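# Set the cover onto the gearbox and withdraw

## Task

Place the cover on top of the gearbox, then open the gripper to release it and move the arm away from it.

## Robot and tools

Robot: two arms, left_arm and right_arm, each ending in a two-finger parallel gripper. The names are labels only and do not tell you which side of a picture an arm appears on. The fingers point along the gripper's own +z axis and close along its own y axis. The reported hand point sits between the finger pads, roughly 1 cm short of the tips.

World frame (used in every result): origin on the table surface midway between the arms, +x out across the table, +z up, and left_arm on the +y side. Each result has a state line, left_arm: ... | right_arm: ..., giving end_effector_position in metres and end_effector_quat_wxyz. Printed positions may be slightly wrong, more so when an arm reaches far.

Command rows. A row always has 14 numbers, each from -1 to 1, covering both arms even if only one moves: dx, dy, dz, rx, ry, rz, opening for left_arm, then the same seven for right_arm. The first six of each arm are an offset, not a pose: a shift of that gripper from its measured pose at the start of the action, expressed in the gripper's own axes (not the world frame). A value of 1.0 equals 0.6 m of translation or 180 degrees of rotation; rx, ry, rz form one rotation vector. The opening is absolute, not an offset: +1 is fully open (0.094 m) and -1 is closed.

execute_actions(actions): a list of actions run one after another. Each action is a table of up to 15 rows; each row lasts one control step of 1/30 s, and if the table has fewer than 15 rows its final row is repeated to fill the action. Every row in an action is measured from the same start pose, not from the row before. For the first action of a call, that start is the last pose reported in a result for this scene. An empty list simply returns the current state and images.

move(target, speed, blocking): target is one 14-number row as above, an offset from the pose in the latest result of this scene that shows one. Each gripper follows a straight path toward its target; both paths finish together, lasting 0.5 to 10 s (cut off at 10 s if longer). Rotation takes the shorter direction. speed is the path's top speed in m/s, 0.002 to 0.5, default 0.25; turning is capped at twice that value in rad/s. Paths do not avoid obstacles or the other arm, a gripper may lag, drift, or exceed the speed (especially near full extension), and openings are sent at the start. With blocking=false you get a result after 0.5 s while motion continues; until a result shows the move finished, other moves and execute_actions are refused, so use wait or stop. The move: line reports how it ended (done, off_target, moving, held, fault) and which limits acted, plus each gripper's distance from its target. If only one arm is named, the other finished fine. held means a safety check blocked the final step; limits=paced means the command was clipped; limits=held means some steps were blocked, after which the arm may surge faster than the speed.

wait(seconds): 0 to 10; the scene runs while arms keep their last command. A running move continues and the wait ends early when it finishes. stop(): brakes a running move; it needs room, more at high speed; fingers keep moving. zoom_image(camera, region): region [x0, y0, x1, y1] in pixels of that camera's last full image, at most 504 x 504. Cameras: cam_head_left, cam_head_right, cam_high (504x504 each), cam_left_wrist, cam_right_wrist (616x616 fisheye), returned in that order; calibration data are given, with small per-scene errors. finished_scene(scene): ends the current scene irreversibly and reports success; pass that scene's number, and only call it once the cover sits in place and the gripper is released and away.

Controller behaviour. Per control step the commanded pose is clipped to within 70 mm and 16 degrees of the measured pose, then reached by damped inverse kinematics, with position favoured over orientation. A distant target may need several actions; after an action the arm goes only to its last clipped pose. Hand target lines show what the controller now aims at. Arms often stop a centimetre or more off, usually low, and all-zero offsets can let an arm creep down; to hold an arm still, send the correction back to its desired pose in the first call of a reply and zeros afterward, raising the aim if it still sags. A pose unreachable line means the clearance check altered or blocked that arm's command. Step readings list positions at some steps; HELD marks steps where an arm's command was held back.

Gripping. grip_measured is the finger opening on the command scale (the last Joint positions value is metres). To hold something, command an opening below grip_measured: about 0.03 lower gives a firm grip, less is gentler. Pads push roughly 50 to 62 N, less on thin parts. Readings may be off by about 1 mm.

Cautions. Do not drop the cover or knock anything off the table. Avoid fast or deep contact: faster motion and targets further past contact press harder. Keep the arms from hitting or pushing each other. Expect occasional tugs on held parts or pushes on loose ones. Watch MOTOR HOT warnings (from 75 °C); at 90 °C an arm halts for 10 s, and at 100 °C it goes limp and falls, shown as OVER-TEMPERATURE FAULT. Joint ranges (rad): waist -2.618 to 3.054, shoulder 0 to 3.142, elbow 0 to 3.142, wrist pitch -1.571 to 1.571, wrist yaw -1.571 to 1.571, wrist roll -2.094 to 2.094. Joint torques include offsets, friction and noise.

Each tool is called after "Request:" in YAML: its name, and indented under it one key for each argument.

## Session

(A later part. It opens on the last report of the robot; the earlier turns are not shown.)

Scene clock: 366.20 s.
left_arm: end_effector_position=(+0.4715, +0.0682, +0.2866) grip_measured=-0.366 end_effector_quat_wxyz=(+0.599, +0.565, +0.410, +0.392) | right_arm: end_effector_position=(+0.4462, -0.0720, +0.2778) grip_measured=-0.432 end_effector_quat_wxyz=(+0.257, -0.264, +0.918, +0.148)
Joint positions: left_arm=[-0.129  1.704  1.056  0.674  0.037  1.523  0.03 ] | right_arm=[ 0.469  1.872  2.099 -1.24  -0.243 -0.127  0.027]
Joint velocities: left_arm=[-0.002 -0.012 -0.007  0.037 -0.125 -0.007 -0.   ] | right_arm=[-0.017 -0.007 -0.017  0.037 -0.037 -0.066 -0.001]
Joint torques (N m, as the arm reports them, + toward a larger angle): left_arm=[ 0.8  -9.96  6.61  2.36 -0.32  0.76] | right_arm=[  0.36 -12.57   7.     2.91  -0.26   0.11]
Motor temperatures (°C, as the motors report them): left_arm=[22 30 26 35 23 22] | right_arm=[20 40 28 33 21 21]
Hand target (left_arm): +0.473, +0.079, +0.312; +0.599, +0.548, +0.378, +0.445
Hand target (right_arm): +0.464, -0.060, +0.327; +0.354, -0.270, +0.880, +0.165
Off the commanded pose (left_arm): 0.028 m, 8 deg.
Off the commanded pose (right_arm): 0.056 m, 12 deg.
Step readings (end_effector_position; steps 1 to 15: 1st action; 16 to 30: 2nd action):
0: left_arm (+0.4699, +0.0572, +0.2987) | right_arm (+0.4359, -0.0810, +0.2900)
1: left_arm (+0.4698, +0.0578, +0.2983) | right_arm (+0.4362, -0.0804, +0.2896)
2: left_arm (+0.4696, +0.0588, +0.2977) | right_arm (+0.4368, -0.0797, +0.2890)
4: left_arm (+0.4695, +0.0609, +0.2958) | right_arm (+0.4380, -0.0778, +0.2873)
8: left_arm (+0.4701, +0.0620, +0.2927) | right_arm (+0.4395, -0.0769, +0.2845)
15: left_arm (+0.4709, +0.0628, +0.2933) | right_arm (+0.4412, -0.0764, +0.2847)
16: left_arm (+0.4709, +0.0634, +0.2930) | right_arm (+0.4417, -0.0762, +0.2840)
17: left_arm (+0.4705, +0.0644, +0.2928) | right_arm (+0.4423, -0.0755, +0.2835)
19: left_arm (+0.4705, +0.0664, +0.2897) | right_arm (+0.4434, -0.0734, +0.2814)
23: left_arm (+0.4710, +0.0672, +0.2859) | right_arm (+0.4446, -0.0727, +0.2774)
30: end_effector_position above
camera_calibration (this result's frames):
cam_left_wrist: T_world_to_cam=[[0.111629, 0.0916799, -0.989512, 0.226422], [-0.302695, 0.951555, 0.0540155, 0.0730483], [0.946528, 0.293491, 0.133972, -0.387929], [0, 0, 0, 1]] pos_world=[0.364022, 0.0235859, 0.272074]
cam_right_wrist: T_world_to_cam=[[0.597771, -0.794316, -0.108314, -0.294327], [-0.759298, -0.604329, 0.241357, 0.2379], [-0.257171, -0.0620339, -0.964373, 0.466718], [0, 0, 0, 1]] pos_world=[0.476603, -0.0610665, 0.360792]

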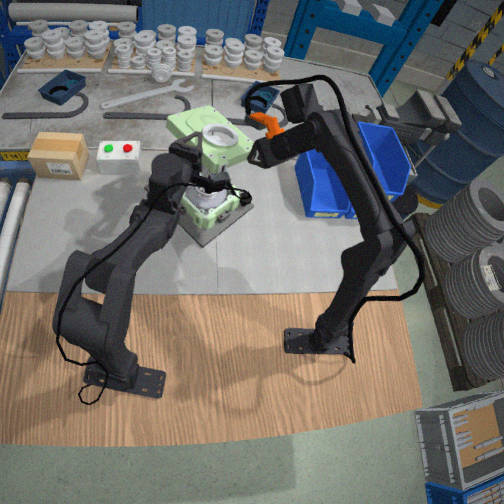

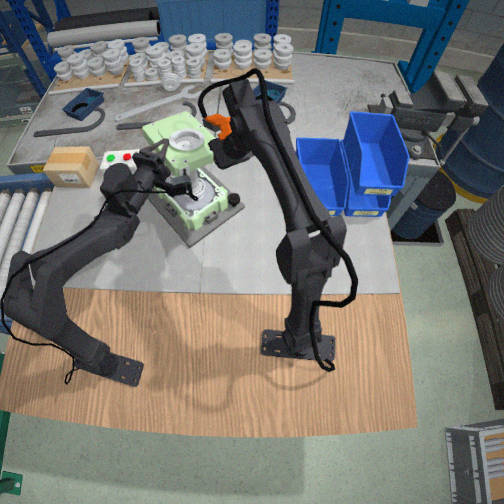

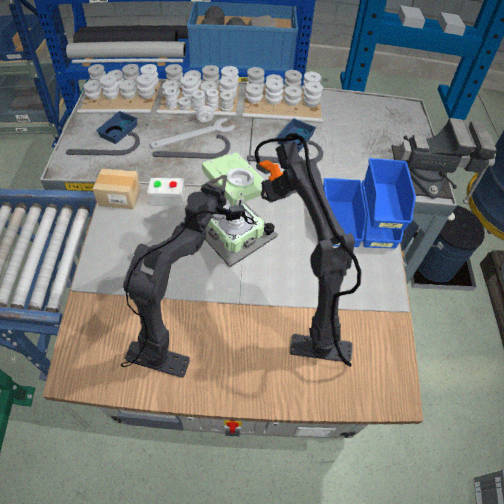

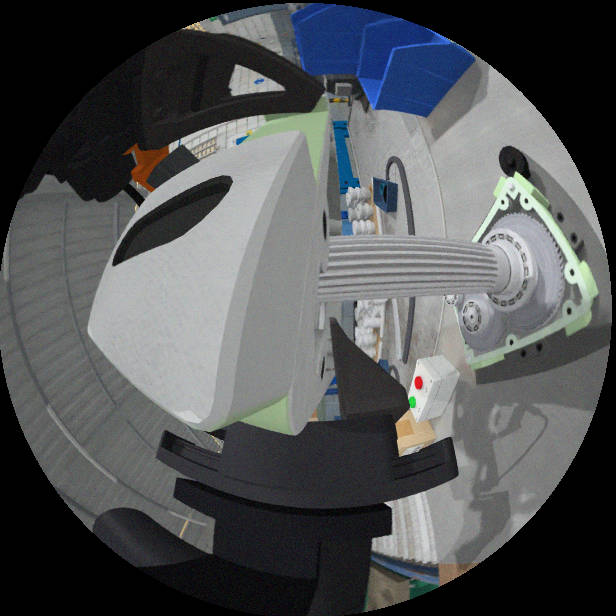

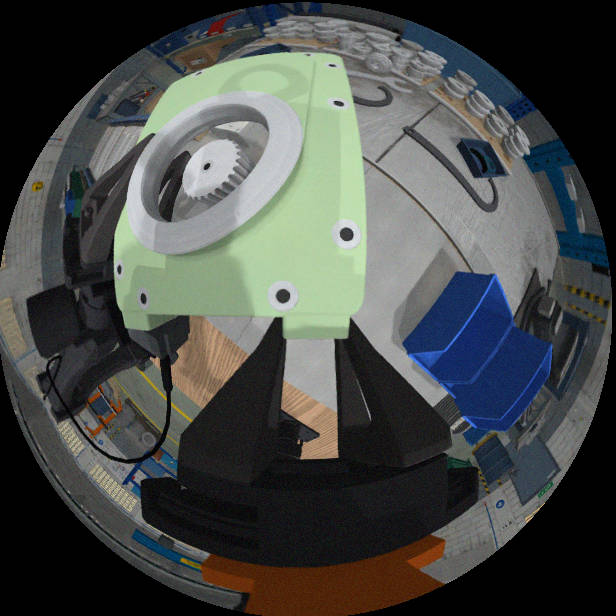

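Request:
execute_actions:
  actions:
    - [[0.008,0.013,-0.003,-0.035,0.02,0.025,-0.6,-0.063,-0.016,-0.011,0,-0.07,-0.025,-0.6]]
    - [[0.008,0.013,-0.003,-0.035,0.02,0.025,-0.6,-0.063,-0.016,-0.011,0,-0.07,-0.025,-0.6]]
    - [[0.008,0.013,-0.003,-0.035,0.02,0.025,-0.6,-0.063,-0.016,-0.011,0,-0.07,-0.025,-0.6]]

Scene clock: 371.17 s.
left_arm: end_effector_position=(+0.4687, +0.0715, +0.2029) grip_measured=-0.366 end_effector_quat_wxyz=(+0.564, +0.563, +0.431, +0.423) | right_arm: end_effector_position=(+0.4556, -0.0700, +0.1883) grip_measured=-0.432 end_effector_quat_wxyz=(+0.255, -0.298, +0.902, +0.181)
Joint positions: left_arm=[-0.168  1.857  0.891  0.96  -0.091  1.559  0.03 ] | right_arm=[ 0.427  1.821  1.65  -0.858 -0.349 -0.217  0.027]
Joint velocities: left_arm=[ 0.007 -0.007 -0.002  0.051  0.037  0.051  0.   ] | right_arm=[-0.012 -0.017  0.007 -0.037  0.007 -0.007  0.   ]
Joint torques (N m, as the arm reports them, + toward a larger angle): left_arm=[ -0.25 -11.02   6.18   2.45  -0.45   0.63] | right_arm=[ -1.08 -14.4    7.55   2.63  -0.4   -0.01]
Motor temperatures (°C, as the motors report them): left_arm=[22 30 25 35 23 22] | right_arm=[20 40 28 34 21 21]
Hand target (left_arm): +0.469, +0.077, +0.236; +0.574, +0.535, +0.403, +0.472
Hand target (right_arm): +0.478, -0.067, +0.244; +0.355, -0.307, +0.863, +0.186
Off the commanded pose (left_arm): 0.034 m, 8 deg.
Off the commanded pose (right_arm): 0.061 m, 13 deg.
Step readings (end_effector_position; steps 1 to 15: 1st action; 16 to 30: 2nd action; 31 to 45: 3rd action):
0: left_arm (+0.4716, +0.0685, +0.2870) | right_arm (+0.4466, -0.0718, +0.2780)
1: left_arm (+0.4715, +0.0691, +0.2857) | right_arm (+0.4470, -0.0716, +0.2757)
2: left_arm (+0.4709, +0.0699, +0.2840) | right_arm (+0.4477, -0.0709, +0.2735)
4: left_arm (+0.4706, +0.0699, +0.2749) | right_arm (+0.4485, -0.0711, +0.2642)
8: left_arm (+0.4716, +0.0700, +0.2570) | right_arm (+0.4499, -0.0712, +0.2471)
15: left_arm (+0.4717, +0.0705, +0.2565) | right_arm (+0.4506, -0.0706, +0.2469)
16: left_arm (+0.4715, +0.0708, +0.2561) | right_arm (+0.4512, -0.0704, +0.2457)
17: left_arm (+0.4709, +0.0715, +0.2557) | right_arm (+0.4520, -0.0699, +0.2440)
19: left_arm (+0.4705, +0.0713, +0.2474) | right_arm (+0.4529, -0.0701, +0.2355)
23: left_arm (+0.4703, +0.0700, +0.2295) | right_arm (+0.4522, -0.0714, +0.2186)
30: left_arm (+0.4706, +0.0714, +0.2288) | right_arm (+0.4540, -0.0701, +0.2169)
31: left_arm (+0.4705, +0.0719, +0.2276) | right_arm (+0.4545, -0.0697, +0.2149)
32: left_arm (+0.4701, +0.0726, +0.2265) | right_arm (+0.4554, -0.0692, +0.2129)
34: left_arm (+0.4696, +0.0721, +0.2180) | right_arm (+0.4558, -0.0695, +0.2042)
38: left_arm (+0.4684, +0.0702, +0.2021) | right_arm (+0.4539, -0.0715, +0.1886)
45: end_effector_position above
camera_calibration (this result's frames):
cam_left_wrist: T_world_to_cam=[[0.0822376, 0.144334, -0.986106, 0.152962], [-0.385019, 0.917238, 0.102145, 0.104761], [0.919237, 0.37127, 0.131003, -0.367188], [0, 0, 0, 1]] pos_world=[0.365289, 0.0181576, 0.188239]
cam_right_wrist: T_world_to_cam=[[0.663416, -0.733802, -0.146332, -0.326588], [-0.702661, -0.678186, 0.215246, 0.241781], [-0.257189, -0.0399757, -0.965534, 0.384731], [0, 0, 0, 1]] pos_world=[0.485502, -0.0602989, 0.271638]

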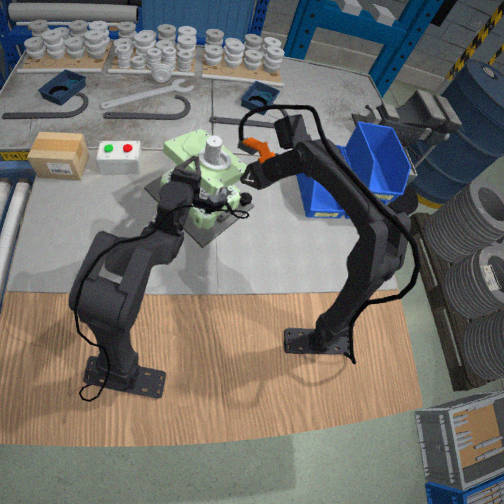

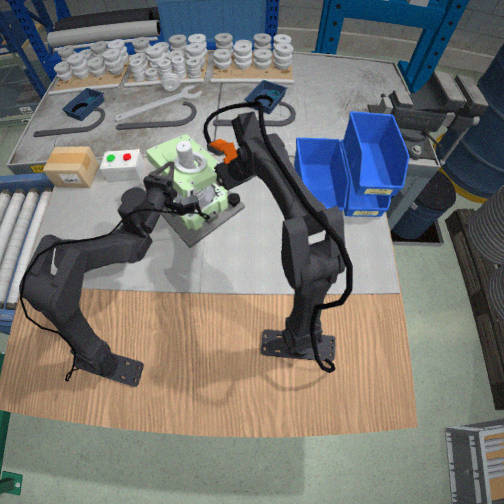

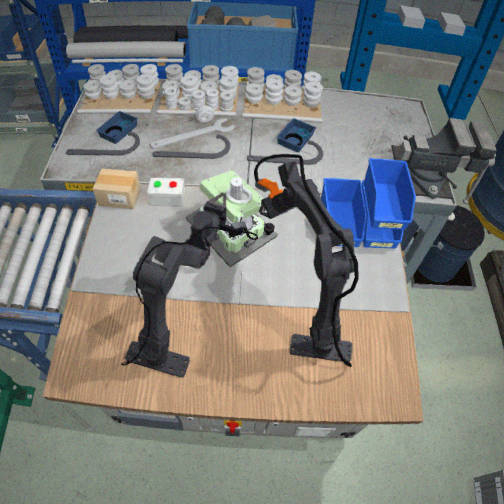

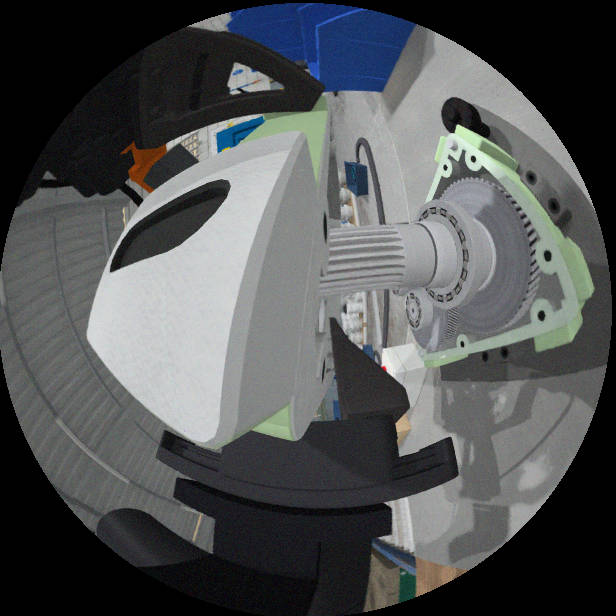

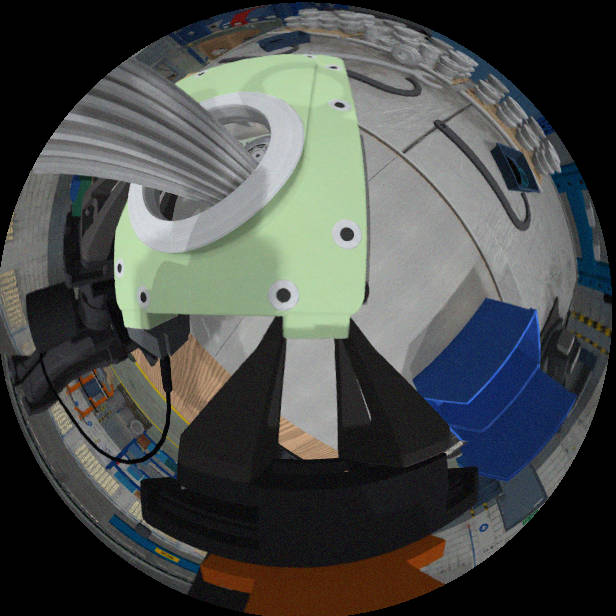

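Continue, levelling more.

Request:
execute_actions:
  actions:
    - [[0.005,0.013,0,-0.05,0.01,0.0,-0.6,-0.065,-0.012,-0.022,0.02,-0.07,-0.025,-0.6]]
    - [[0.005,0.013,0,-0.045,0.01,0.01,-0.6,-0.065,-0.012,-0.022,0.02,-0.07,-0.025,-0.6]]

Scene clock: 376.70 s.
left_arm: end_effector_position=(+0.4689, +0.0691, +0.1543) grip_measured=-0.366 end_effector_quat_wxyz=(+0.589, +0.536, +0.427, +0.429) | right_arm: end_effector_position=(+0.4582, -0.0732, +0.1449) grip_measured=-0.432 end_effector_quat_wxyz=(+0.290, -0.305, +0.893, +0.161)
Joint positions: left_arm=[-0.177  2.071  0.84   1.293 -0.106  1.533  0.03 ] | right_arm=[ 0.433  1.776  1.393 -0.576 -0.308 -0.231  0.027]
Joint velocities: left_arm=[-0.007 -0.007  0.022 -0.066 -0.037 -0.022 -0.001] | right_arm=[ 0.007 -0.017  0.002 -0.037 -0.066  0.022  0.   ]
Joint torques (N m, as the arm reports them, + toward a larger angle): left_arm=[ -0.33 -11.32   5.12   2.45  -0.39   0.46] | right_arm=[ -0.4  -14.38   7.32   2.54  -0.19   0.03]
Motor temperatures (°C, as the motors report them): left_arm=[22 30 25 35 23 22] | right_arm=[20 41 29 34 21 21]
Hand target (left_arm): +0.469, +0.073, +0.182; +0.602, +0.507, +0.404, +0.466
Hand target (right_arm): +0.478, -0.069, +0.198; +0.379, -0.307, +0.858, +0.161
Off the commanded pose (left_arm): 0.029 m, 7 deg.
Off the commanded pose (right_arm): 0.057 m, 11 deg.
Step readings (end_effector_position; steps 1 to 15: 1st action; 16 to 30: 2nd action):
0: left_arm (+0.4688, +0.0721, +0.2039) | right_arm (+0.4563, -0.0695, +0.1889)
1: left_arm (+0.4688, +0.0723, +0.2022) | right_arm (+0.4565, -0.0694, +0.1875)
2: left_arm (+0.4690, +0.0724, +0.2003) | right_arm (+0.4567, -0.0698, +0.1862)
4: left_arm (+0.4690, +0.0699, +0.1907) | right_arm (+0.4561, -0.0723, +0.1784)
8: left_arm (+0.4684, +0.0694, +0.1760) | right_arm (+0.4557, -0.0729, +0.1657)
15: left_arm (+0.4686, +0.0696, +0.1751) | right_arm (+0.4564, -0.0727, +0.1643)
16: left_arm (+0.4687, +0.0697, +0.1732) | right_arm (+0.4566, -0.0728, +0.1628)
17: left_arm (+0.4692, +0.0695, +0.1721) | right_arm (+0.4570, -0.0730, +0.1616)
19: left_arm (+0.4694, +0.0692, +0.1659) | right_arm (+0.4579, -0.0734, +0.1561)
23: left_arm (+0.4689, +0.0691, +0.1553) | right_arm (+0.4576, -0.0734, +0.1461)
30: end_effector_position above
camera_calibration (this result's frames):
cam_left_wrist: T_world_to_cam=[[0.136482, 0.0950632, -0.986071, 0.0833621], [-0.393744, 0.918589, 0.0340596, 0.126528], [0.909032, 0.383611, 0.162801, -0.361125], [0, 0, 0, 1]] pos_world=[0.366716, 0.0143794, 0.136683]
cam_right_wrist: T_world_to_cam=[[0.669264, -0.738799, -0.079131, -0.349793], [-0.721969, -0.671774, 0.165773, 0.267173], [-0.175631, -0.0538155, -0.982984, 0.307508], [0, 0, 0, 1]] pos_world=[0.481003, -0.062398, 0.230306]

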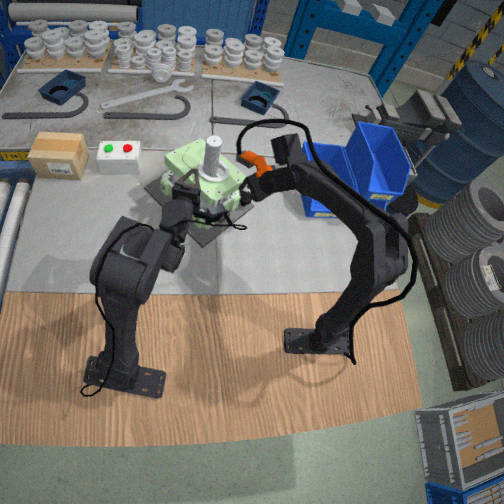

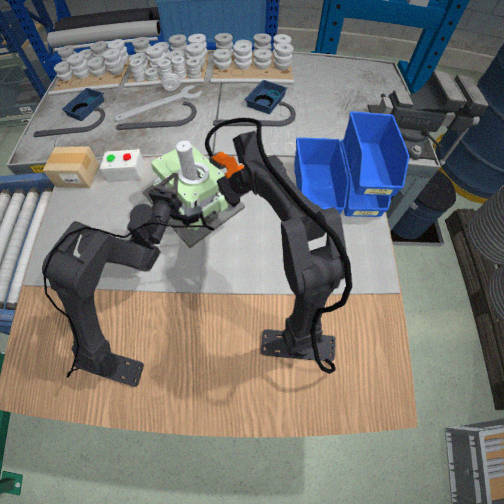

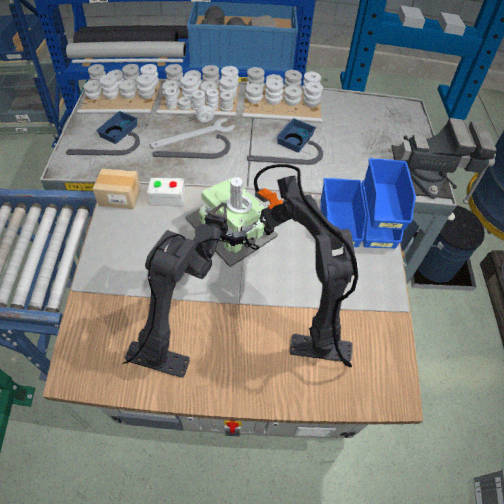

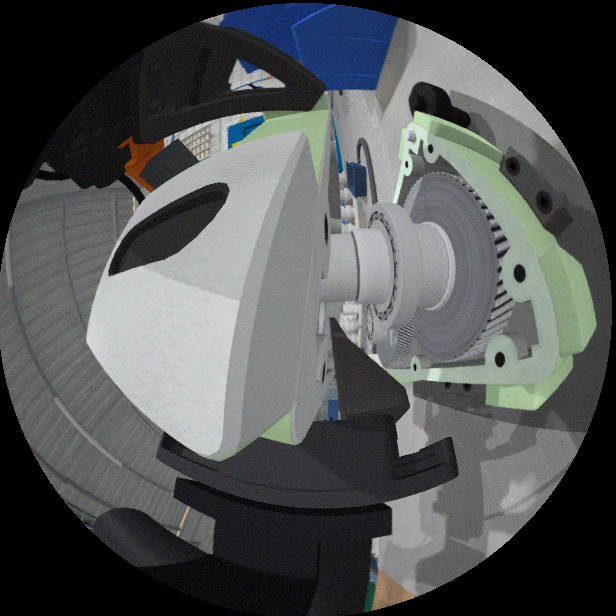

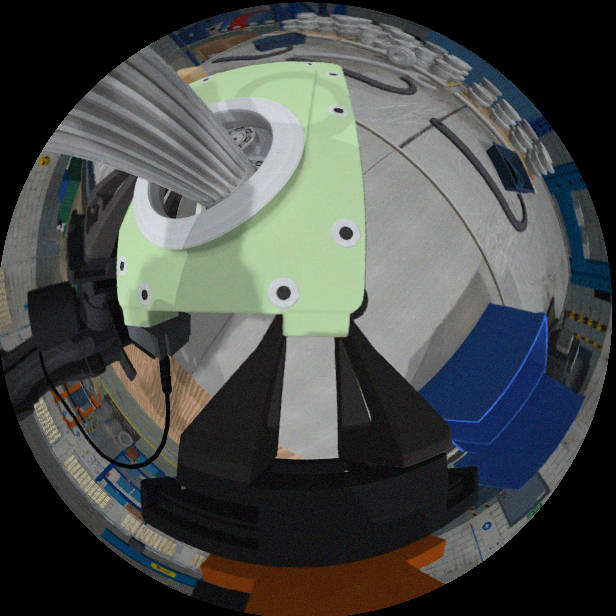

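Request:
execute_actions:
  actions:
    - [[0.005,0.045,-0.035,-0.03,0,0.02,-0.3,-0.075,-0.005,-0.06,0,-0.06,0,-0.6]]
    - [[0.005,0.03,0,-0.02,0,0.01,-0.6,-0.065,-0.008,-0.035,0,-0.06,0,-0.6]]

Scene clock: 381.47 s.
left_arm: end_effector_position=(+0.4559, +0.0724, +0.1431) grip_measured=-0.361 end_effector_quat_wxyz=(+0.581, +0.547, +0.430, +0.423) | right_arm: end_effector_position=(+0.4501, -0.0705, +0.1343) grip_measured=-0.432 end_effector_quat_wxyz=(+0.293, -0.310, +0.888, +0.174)
Joint positions: left_arm=[-0.178  2.054  0.777  1.31  -0.101  1.536  0.03 ] | right_arm=[ 0.434  1.757  1.319 -0.513 -0.337 -0.233  0.027]
Joint velocities: left_arm=[ 0.007  0.017  0.032 -0.022  0.037  0.066 -0.001] | right_arm=[ 0.002  0.007  0.002  0.022 -0.022 -0.037 -0.001]
Joint torques (N m, as the arm reports them, + toward a larger angle): left_arm=[  0.77 -11.29   4.26   2.29   0.04   0.43] | right_arm=[ -1.75 -14.11   7.06   2.35  -0.61   0.37]
Motor temperatures (°C, as the motors report them): left_arm=[22 31 25 36 23 22] | right_arm=[20 42 29 34 21 21]
Hand target (left_arm): +0.455, +0.076, +0.165; +0.593, +0.532, +0.403, +0.450
Hand target (right_arm): +0.467, -0.070, +0.185; +0.367, -0.296, +0.860, +0.196
Off the commanded pose (left_arm): 0.023 m, 5 deg.
Off the commanded pose (right_arm): 0.053 m, 10 deg.
Step readings (end_effector_position; steps 1 to 15: 1st action; 16 to 30: 2nd action):
0: left_arm (+0.4689, +0.0692, +0.1542) | right_arm (+0.4583, -0.0732, +0.1449)
1: left_arm (+0.4671, +0.0696, +0.1527) | right_arm (+0.4575, -0.0732, +0.1454)
2: left_arm (+0.4631, +0.0708, +0.1507) | right_arm (+0.4553, -0.0731, +0.1460)
4: left_arm (+0.4567, +0.0719, +0.1476) | right_arm (+0.4504, -0.0726, +0.1442)
8: left_arm (+0.4557, +0.0725, +0.1478) | right_arm (+0.4503, -0.0717, +0.1439)
15: left_arm (+0.4557, +0.0725, +0.1478) | right_arm (+0.4503, -0.0717, +0.1439)
16: left_arm (+0.4557, +0.0725, +0.1475) | right_arm (+0.4501, -0.0717, +0.1424)
17: left_arm (+0.4557, +0.0725, +0.1476) | right_arm (+0.4503, -0.0713, +0.1400)
19: left_arm (+0.4558, +0.0724, +0.1453) | right_arm (+0.4501, -0.0707, +0.1369)
23: left_arm (+0.4559, +0.0724, +0.1435) | right_arm (+0.4501, -0.0705, +0.1347)
30: end_effector_position above
camera_calibration (this result's frames):
cam_left_wrist: T_world_to_cam=[[0.11164, 0.108581, -0.987799, 0.0843591], [-0.386414, 0.920531, 0.0575149, 0.111937], [0.915544, 0.375278, 0.144725, -0.348469], [0, 0, 0, 1]] pos_world=[0.352875, 0.0185718, 0.127324]
cam_right_wrist: T_world_to_cam=[[0.683396, -0.723666, -0.0963158, -0.346128], [-0.708889, -0.689322, 0.149369, 0.260003], [-0.174486, -0.0338009, -0.984079, 0.296904], [0, 0, 0, 1]] pos_world=[0.472662, -0.0612193, 0.220003]

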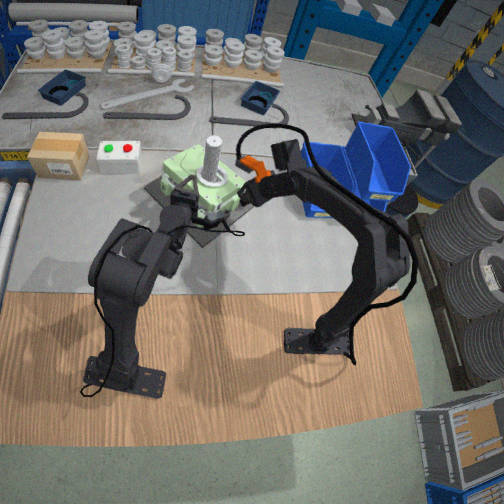

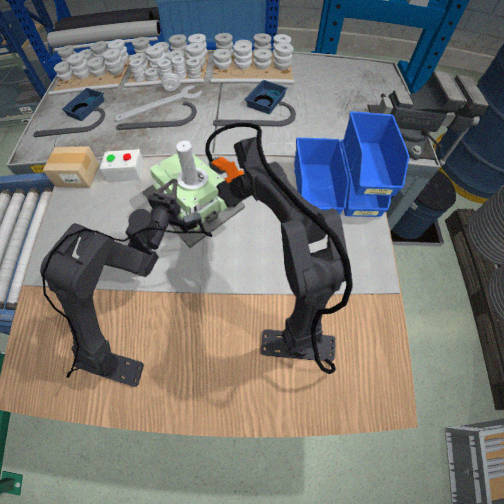

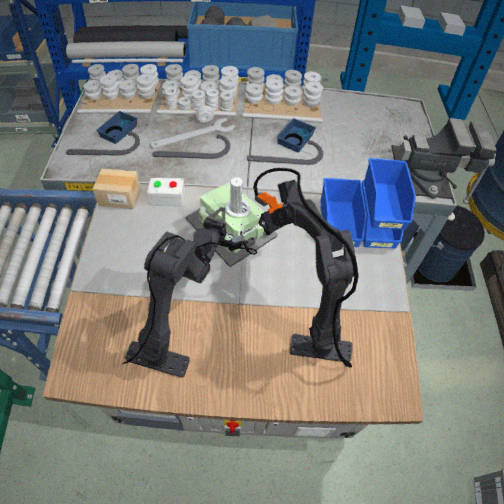

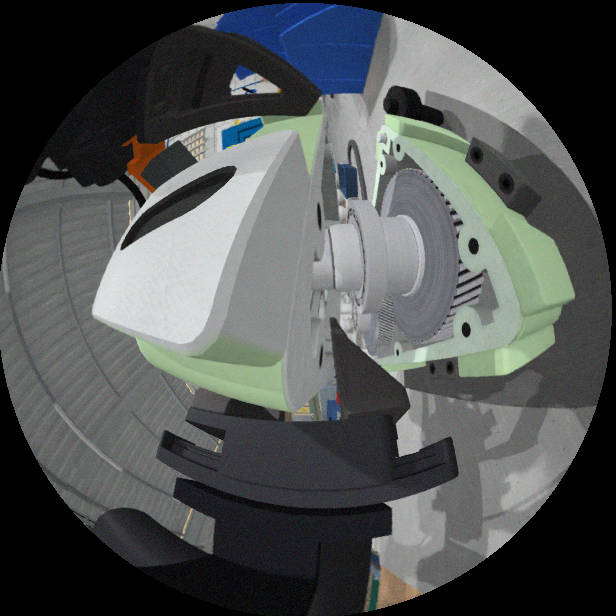

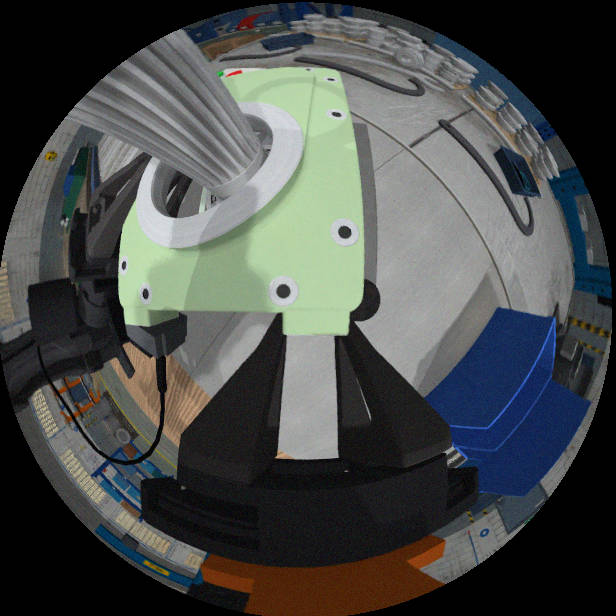

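Request:
execute_actions:
  actions:
    - [[0,0.015,0.015,-0.02,0,0.0,-0.6,-0.065,-0.015,-0.03,0.01,-0.05,0,-0.6]]
    - [[0,0.015,0.0,-0.02,0,0.0,-0.6,-0.06,-0.01,-0.03,0.01,-0.05,0,-0.6]]

Scene clock: 385.90 s.
left_arm: end_effector_position=(+0.4586, +0.0701, +0.1330) grip_measured=-0.361 end_effector_quat_wxyz=(+0.591, +0.540, +0.428, +0.420) | right_arm: end_effector_position=(+0.4523, -0.0732, +0.1270) grip_measured=-0.432 end_effector_quat_wxyz=(+0.304, -0.307, +0.886, +0.165)
Joint positions: left_arm=[-0.178  2.119  0.79   1.38  -0.095  1.524  0.03 ] | right_arm=[ 0.434  1.75   1.272 -0.45  -0.317 -0.231  0.027]
Joint velocities: left_arm=[-0.017  0.007 -0.007  0.007 -0.066  0.037 -0.001] | right_arm=[-0.012  0.002 -0.012  0.007 -0.022  0.051 -0.001]
Joint torques (N m, as the arm reports them, + toward a larger angle): left_arm=[  0.02 -10.3    4.27   2.1   -0.06   0.04] | right_arm=[ -0.79 -12.87   6.67   2.37  -0.27   0.43]
Motor temperatures (°C, as the motors report them): left_arm=[22 31 25 36 23 22] | right_arm=[20 42 28 34 21 21]
Hand target (left_arm): +0.458, +0.071, +0.144; +0.603, +0.526, +0.419, +0.430
Hand target (right_arm): +0.469, -0.071, +0.167; +0.368, -0.290, +0.866, +0.175
Off the commanded pose (left_arm): 0.011 m, 3 deg.
Off the commanded pose (right_arm): 0.043 m, 8 deg.
Step readings (end_effector_position; steps 1 to 15: 1st action; 16 to 30: 2nd action):
0: left_arm (+0.4559, +0.0724, +0.1431) | right_arm (+0.4501, -0.0705, +0.1343)
1: left_arm (+0.4562, +0.0723, +0.1414) | right_arm (+0.4502, -0.0706, +0.1339)
2: left_arm (+0.4571, +0.0715, +0.1396) | right_arm (+0.4505, -0.0715, +0.1329)
4: left_arm (+0.4584, +0.0702, +0.1355) | right_arm (+0.4515, -0.0728, +0.1307)
8: left_arm (+0.4587, +0.0701, +0.1352) | right_arm (+0.4518, -0.0730, +0.1301)
15: left_arm (+0.4587, +0.0701, +0.1352) | right_arm (+0.4518, -0.0730, +0.1301)
16: left_arm (+0.4587, +0.0701, +0.1349) | right_arm (+0.4516, -0.0733, +0.1292)
17: left_arm (+0.4587, +0.0701, +0.1343) | right_arm (+0.4517, -0.0732, +0.1286)
19: left_arm (+0.4586, +0.0701, +0.1335) | right_arm (+0.4521, -0.0732, +0.1275)
23: left_arm (+0.4586, +0.0701, +0.1331) | right_arm (+0.4523, -0.0732, +0.1272)
30: end_effector_position above
camera_calibration (this result's frames):
cam_left_wrist: T_world_to_cam=[[0.126089, 0.088899, -0.988028, 0.0691394], [-0.380583, 0.9241, 0.0345784, 0.11582], [0.916111, 0.371666, 0.150352, -0.349387], [0, 0, 0, 1]] pos_world=[0.355438, 0.0166796, 0.116838]
cam_right_wrist: T_world_to_cam=[[0.676169, -0.733029, -0.0739241, -0.350559], [-0.72142, -0.679121, 0.135456, 0.268952], [-0.149497, -0.0382611, -0.988022, 0.278864], [0, 0, 0, 1]] pos_world=[0.472753, -0.0636491, 0.213177]

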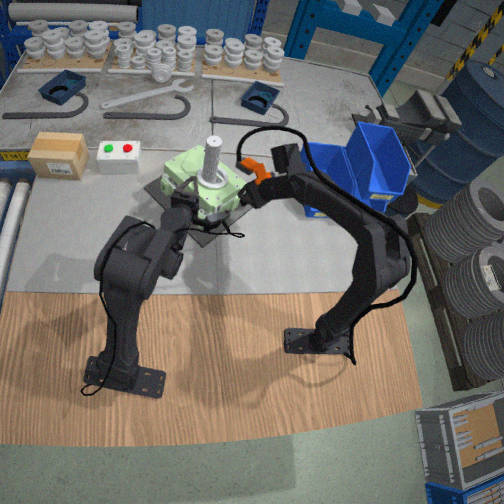

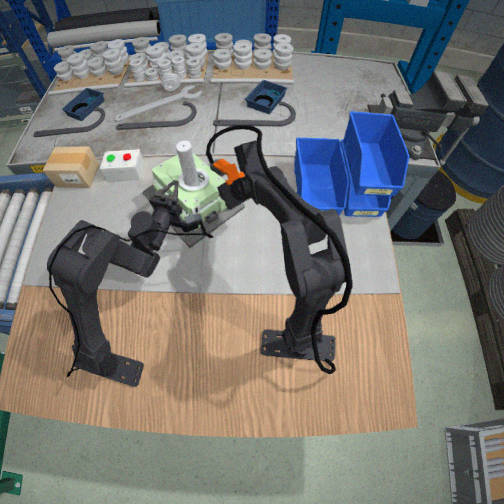

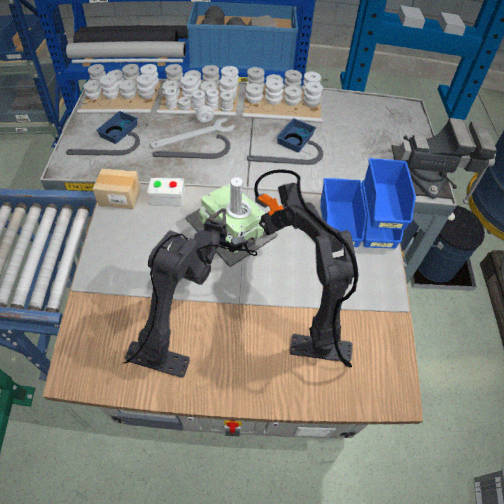

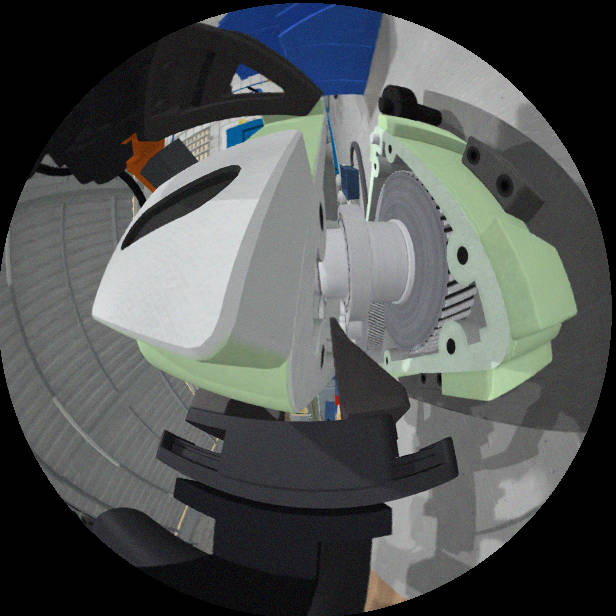

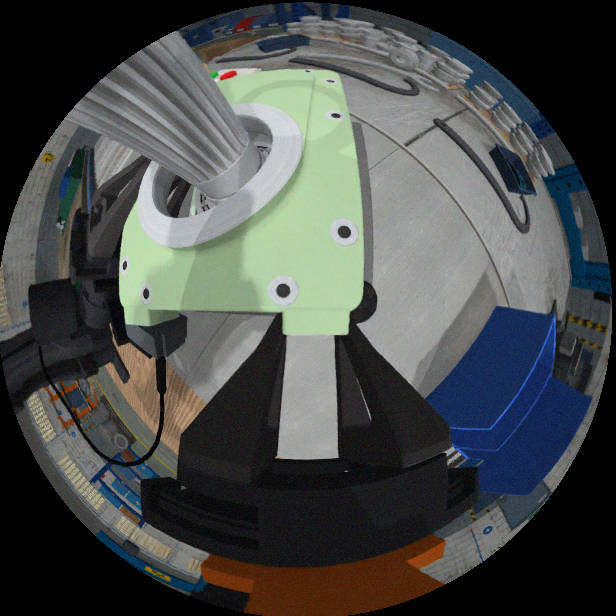

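Left finger is on the rim. Open and withdraw gradually.

Request:
execute_actions:
  actions:
    - [[0,0.02,0,-0.01,0,0,-0.2,-0.07,-0.02,-0.035,0,-0.045,0,-0.6]]
    - [[0,0.012,-0.035,0,0,0,-0.2,-0.07,-0.02,-0.03,0,-0.045,0,-0.6]]
    - [[0,0.012,-0.035,0,0,0,-0.2,-0.07,-0.02,-0.03,0,-0.045,0,-0.6]]

Scene clock: 390.20 s.
left_arm: end_effector_position=(+0.4255, +0.0832, +0.1278) grip_measured=-0.202 end_effector_quat_wxyz=(+0.579, +0.552, +0.435, +0.414) | right_arm: end_effector_position=(+0.4537, -0.0741, +0.1282) grip_measured=-0.432 end_effector_quat_wxyz=(+0.309, -0.316, +0.882, +0.164)
Joint positions: left_arm=[-0.178  2.028  0.633  1.407 -0.095  1.525  0.037] | right_arm=[ 0.428  1.75   1.272 -0.444 -0.326 -0.255  0.027]
Joint velocities: left_arm=[ 0.012 -0.002 -0.007 -0.022  0.007  0.037  0.   ] | right_arm=[-0.007  0.012  0.012 -0.022 -0.066  0.007  0.   ]
Joint torques (N m, as the arm reports them, + toward a larger angle): left_arm=[ -0.47 -11.25   2.88   1.75  -0.1   -0.01] | right_arm=[ -2.26 -10.43   9.13   2.12  -0.64   0.24]
Motor temperatures (°C, as the motors report them): left_arm=[22 31 24 35 23 21] | right_arm=[20 42 29 34 21 21]
Hand target (left_arm): +0.422, +0.083, +0.135; +0.583, +0.547, +0.432, +0.417
Hand target (right_arm): +0.476, -0.075, +0.168; +0.368, -0.304, +0.859, +0.184
Off the commanded pose (left_arm): 0.008 m, 1 deg.
Off the commanded pose (right_arm): 0.047 m, 8 deg.
Step readings (end_effector_position; steps 1 to 15: 1st action; 16 to 30: 2nd action; 31 to 45: 3rd action):
0: left_arm (+0.4586, +0.0701, +0.1330) | right_arm (+0.4523, -0.0732, +0.1271)
1: left_arm (+0.4586, +0.0701, +0.1330) | right_arm (+0.4523, -0.0731, +0.1272)
2: left_arm (+0.4586, +0.0701, +0.1330) | right_arm (+0.4523, -0.0733, +0.1273)
4: left_arm (+0.4586, +0.0701, +0.1330) | right_arm (+0.4524, -0.0734, +0.1274)
8: left_arm (+0.4586, +0.0701, +0.1330) | right_arm (+0.4523, -0.0734, +0.1274)
15: left_arm (+0.4586, +0.0701, +0.1330) | right_arm (+0.4523, -0.0734, +0.1274)
16: left_arm (+0.4567, +0.0708, +0.1319) | right_arm (+0.4524, -0.0734, +0.1275)
17: left_arm (+0.4519, +0.0727, +0.1295) | right_arm (+0.4524, -0.0733, +0.1275)
19: left_arm (+0.4446, +0.0756, +0.1287) | right_arm (+0.4528, -0.0736, +0.1277)
23: left_arm (+0.4419, +0.0767, +0.1286) | right_arm (+0.4530, -0.0738, +0.1277)
30: left_arm (+0.4419, +0.0767, +0.1286) | right_arm (+0.4530, -0.0737, +0.1278)
31: left_arm (+0.4401, +0.0774, +0.1282) | right_arm (+0.4530, -0.0737, +0.1278)
32: left_arm (+0.4357, +0.0791, +0.1281) | right_arm (+0.4532, -0.0738, +0.1279)
34: left_arm (+0.4282, +0.0821, +0.1278) | right_arm (+0.4535, -0.0741, +0.1280)
38: left_arm (+0.4255, +0.0832, +0.1278) | right_arm (+0.4536, -0.0742, +0.1281)
45: end_effector_position above
camera_calibration (this result's frames):
cam_left_wrist: T_world_to_cam=[[0.0905964, 0.104135, -0.990428, 0.0810782], [-0.378876, 0.92334, 0.0624251, 0.0870867], [0.921002, 0.369594, 0.123106, -0.321545], [0, 0, 0, 1]] pos_world=[0.321793, 0.0299874, 0.11445]
cam_right_wrist: T_world_to_cam=[[0.689796, -0.721302, -0.0624841, -0.358874], [-0.711393, -0.69129, 0.126643, 0.264906], [-0.134542, -0.0429069, -0.989978, 0.273316], [0, 0, 0, 1]] pos_world=[0.472775, -0.0640021, 0.214605]

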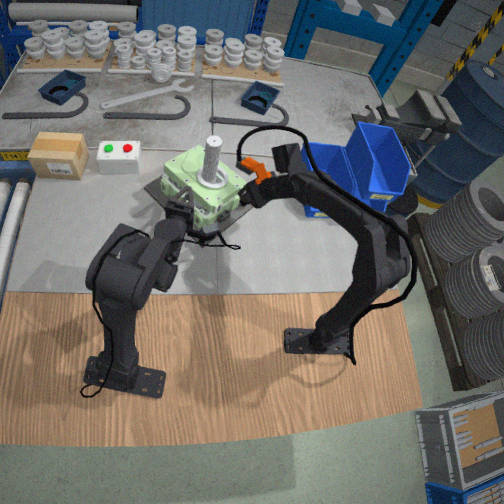

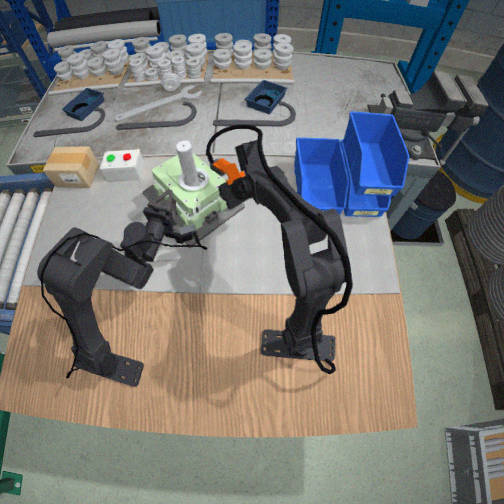

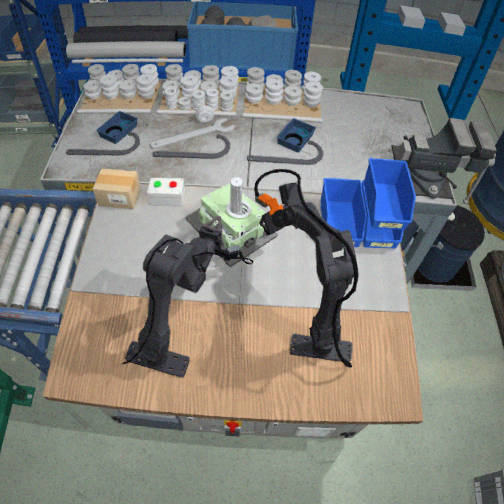

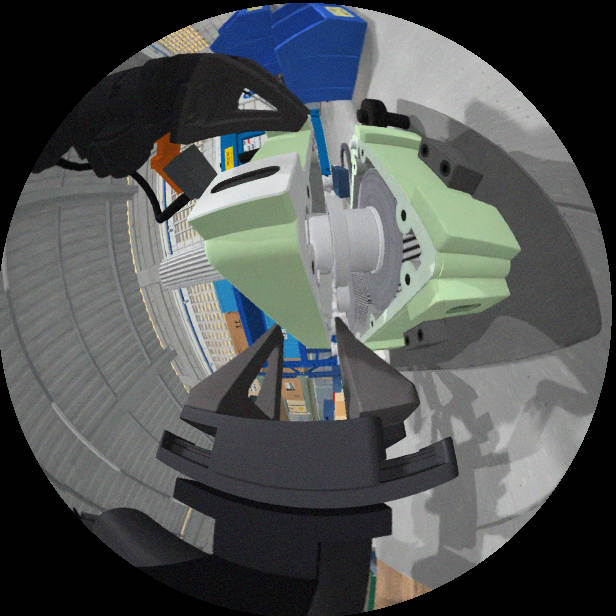

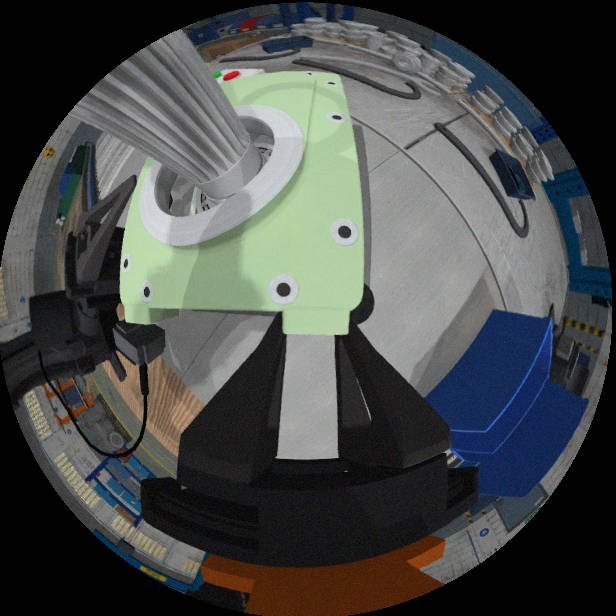

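Far end rests on something. Retreat left, lower right.

Request:
execute_actions:
  actions:
    - [[0,0.015,-0.06,0,0,0,-0.2,-0.045,-0.015,-0.01,0,-0.04,0,-0.6]]
    - [[0,0.015,-0.03,0,0,0,-0.2,-0.045,-0.015,-0.01,0,-0.04,0,-0.6]]

Scene clock: 395.80 s.
left_arm: end_effector_position=(+0.3794, +0.1020, +0.1226) grip_measured=-0.202 end_effector_quat_wxyz=(+0.560, +0.568, +0.447, +0.404) | right_arm: end_effector_position=(+0.4553, -0.0736, +0.1222) grip_measured=-0.432 end_effector_quat_wxyz=(+0.319, -0.318, +0.878, +0.164)
Joint positions: left_arm=[-0.178  1.879  0.428  1.405 -0.098  1.525  0.037] | right_arm=[ 0.427  1.75   1.234 -0.385 -0.327 -0.258  0.027]
Joint velocities: left_arm=[-0.007 -0.022 -0.012 -0.095  0.022 -0.022 -0.001] | right_arm=[ 0.002 -0.027 -0.022  0.007 -0.022  0.007 -0.   ]
Joint torques (N m, as the arm reports them, + toward a larger angle): left_arm=[-0.48 -9.8   3.04  1.6  -0.11 -0.01] | right_arm=[-1.62 -9.73  6.55  2.4  -0.57  0.22]
Motor temperatures (°C, as the motors report them): left_arm=[22 31 24 35 23 21] | right_arm=[20 41 29 34 21 21]
Hand target (left_arm): +0.377, +0.101, +0.128; +0.562, +0.566, +0.446, +0.406
Hand target (right_arm): +0.472, -0.072, +0.147; +0.367, -0.308, +0.859, +0.182
Off the commanded pose (left_arm): 0.006 m, 0 deg.
Off the commanded pose (right_arm): 0.031 m, 7 deg.
Step readings (end_effector_position; steps 1 to 15: 1st action; 16 to 30: 2nd action):
0: left_arm (+0.4255, +0.0832, +0.1278) | right_arm (+0.4537, -0.0741, +0.1282)
1: left_arm (+0.4223, +0.0844, +0.1270) | right_arm (+0.4538, -0.0741, +0.1277)
2: left_arm (+0.4144, +0.0876, +0.1250) | right_arm (+0.4540, -0.0740, +0.1270)
4: left_arm (+0.4000, +0.0935, +0.1198) | right_arm (+0.4543, -0.0738, +0.1260)
8: left_arm (+0.3935, +0.0963, +0.1171) | right_arm (+0.4545, -0.0737, +0.1254)
15: left_arm (+0.3936, +0.0964, +0.1184) | right_arm (+0.4545, -0.0737, +0.1251)
16: left_arm (+0.3921, +0.0970, +0.1185) | right_arm (+0.4545, -0.0737, +0.1246)
17: left_arm (+0.3880, +0.0986, +0.1182) | right_arm (+0.4548, -0.0738, +0.1240)
19: left_arm (+0.3814, +0.1012, +0.1198) | right_arm (+0.4551, -0.0737, +0.1230)
23: left_arm (+0.3794, +0.1020, +0.1234) | right_arm (+0.4553, -0.0736, +0.1224)
30: end_effector_position above
camera_calibration (this result's frames):
cam_left_wrist: T_world_to_cam=[[0.0364182, 0.125665, -0.991404, 0.0966647], [-0.377558, 0.920264, 0.102779, 0.047386], [0.925269, 0.37057, 0.0809603, -0.281977], [0, 0, 0, 1]] pos_world=[0.275275, 0.0487371, 0.113792]
cam_right_wrist: T_world_to_cam=[[0.692164, -0.719867, -0.0519728, -0.362329], [-0.712836, -0.693126, 0.106964, 0.270069], [-0.113024, -0.0369887, -0.992904, 0.258597], [0, 0, 0, 1]] pos_world=[0.472533, -0.0640718, 0.209043]

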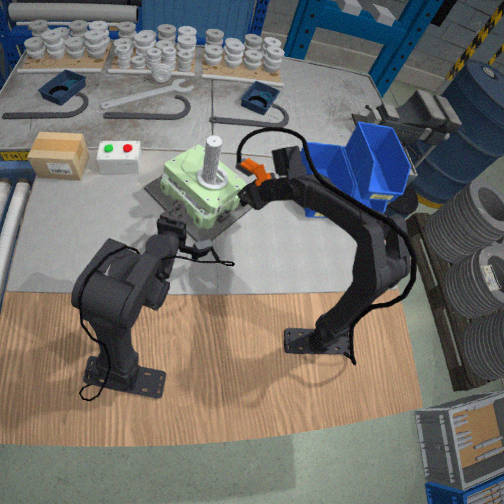

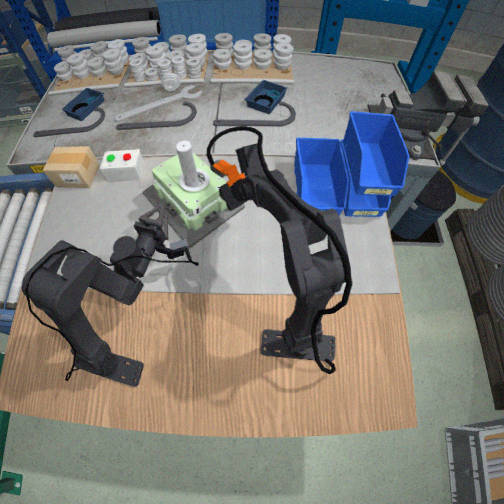

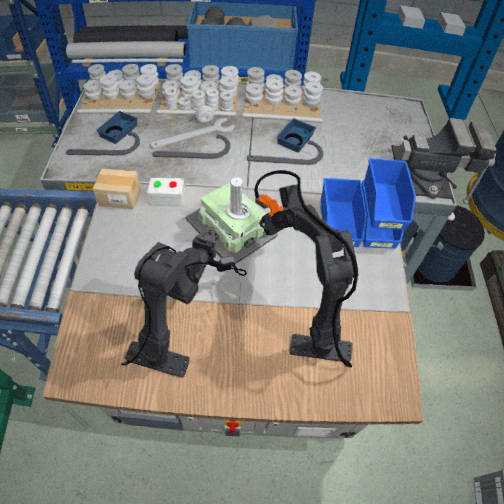

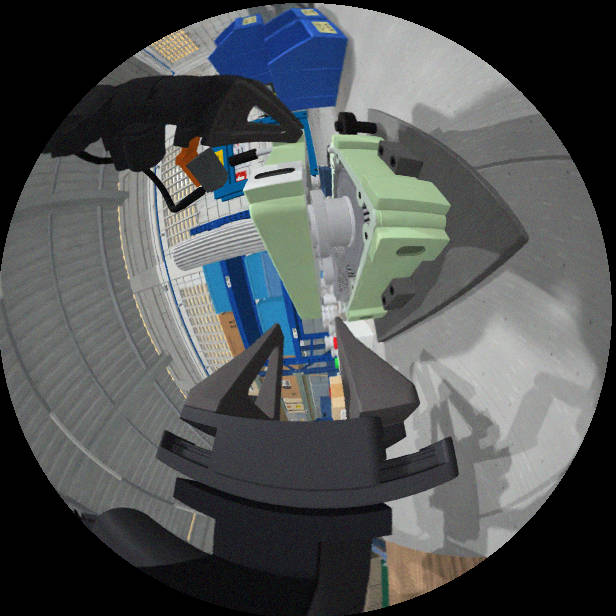

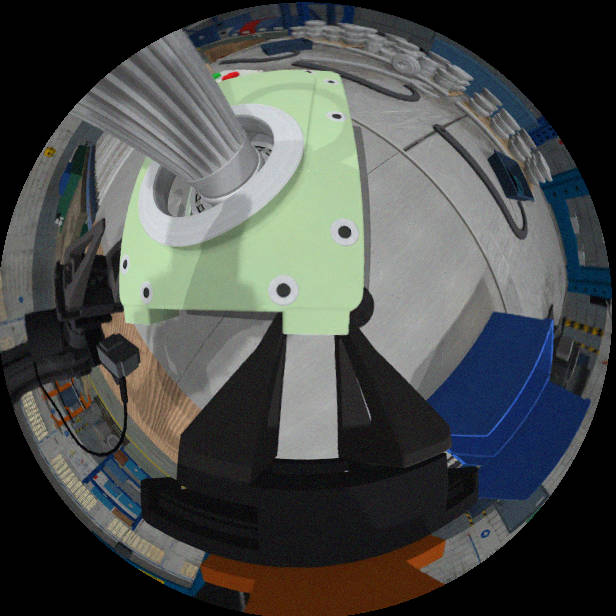

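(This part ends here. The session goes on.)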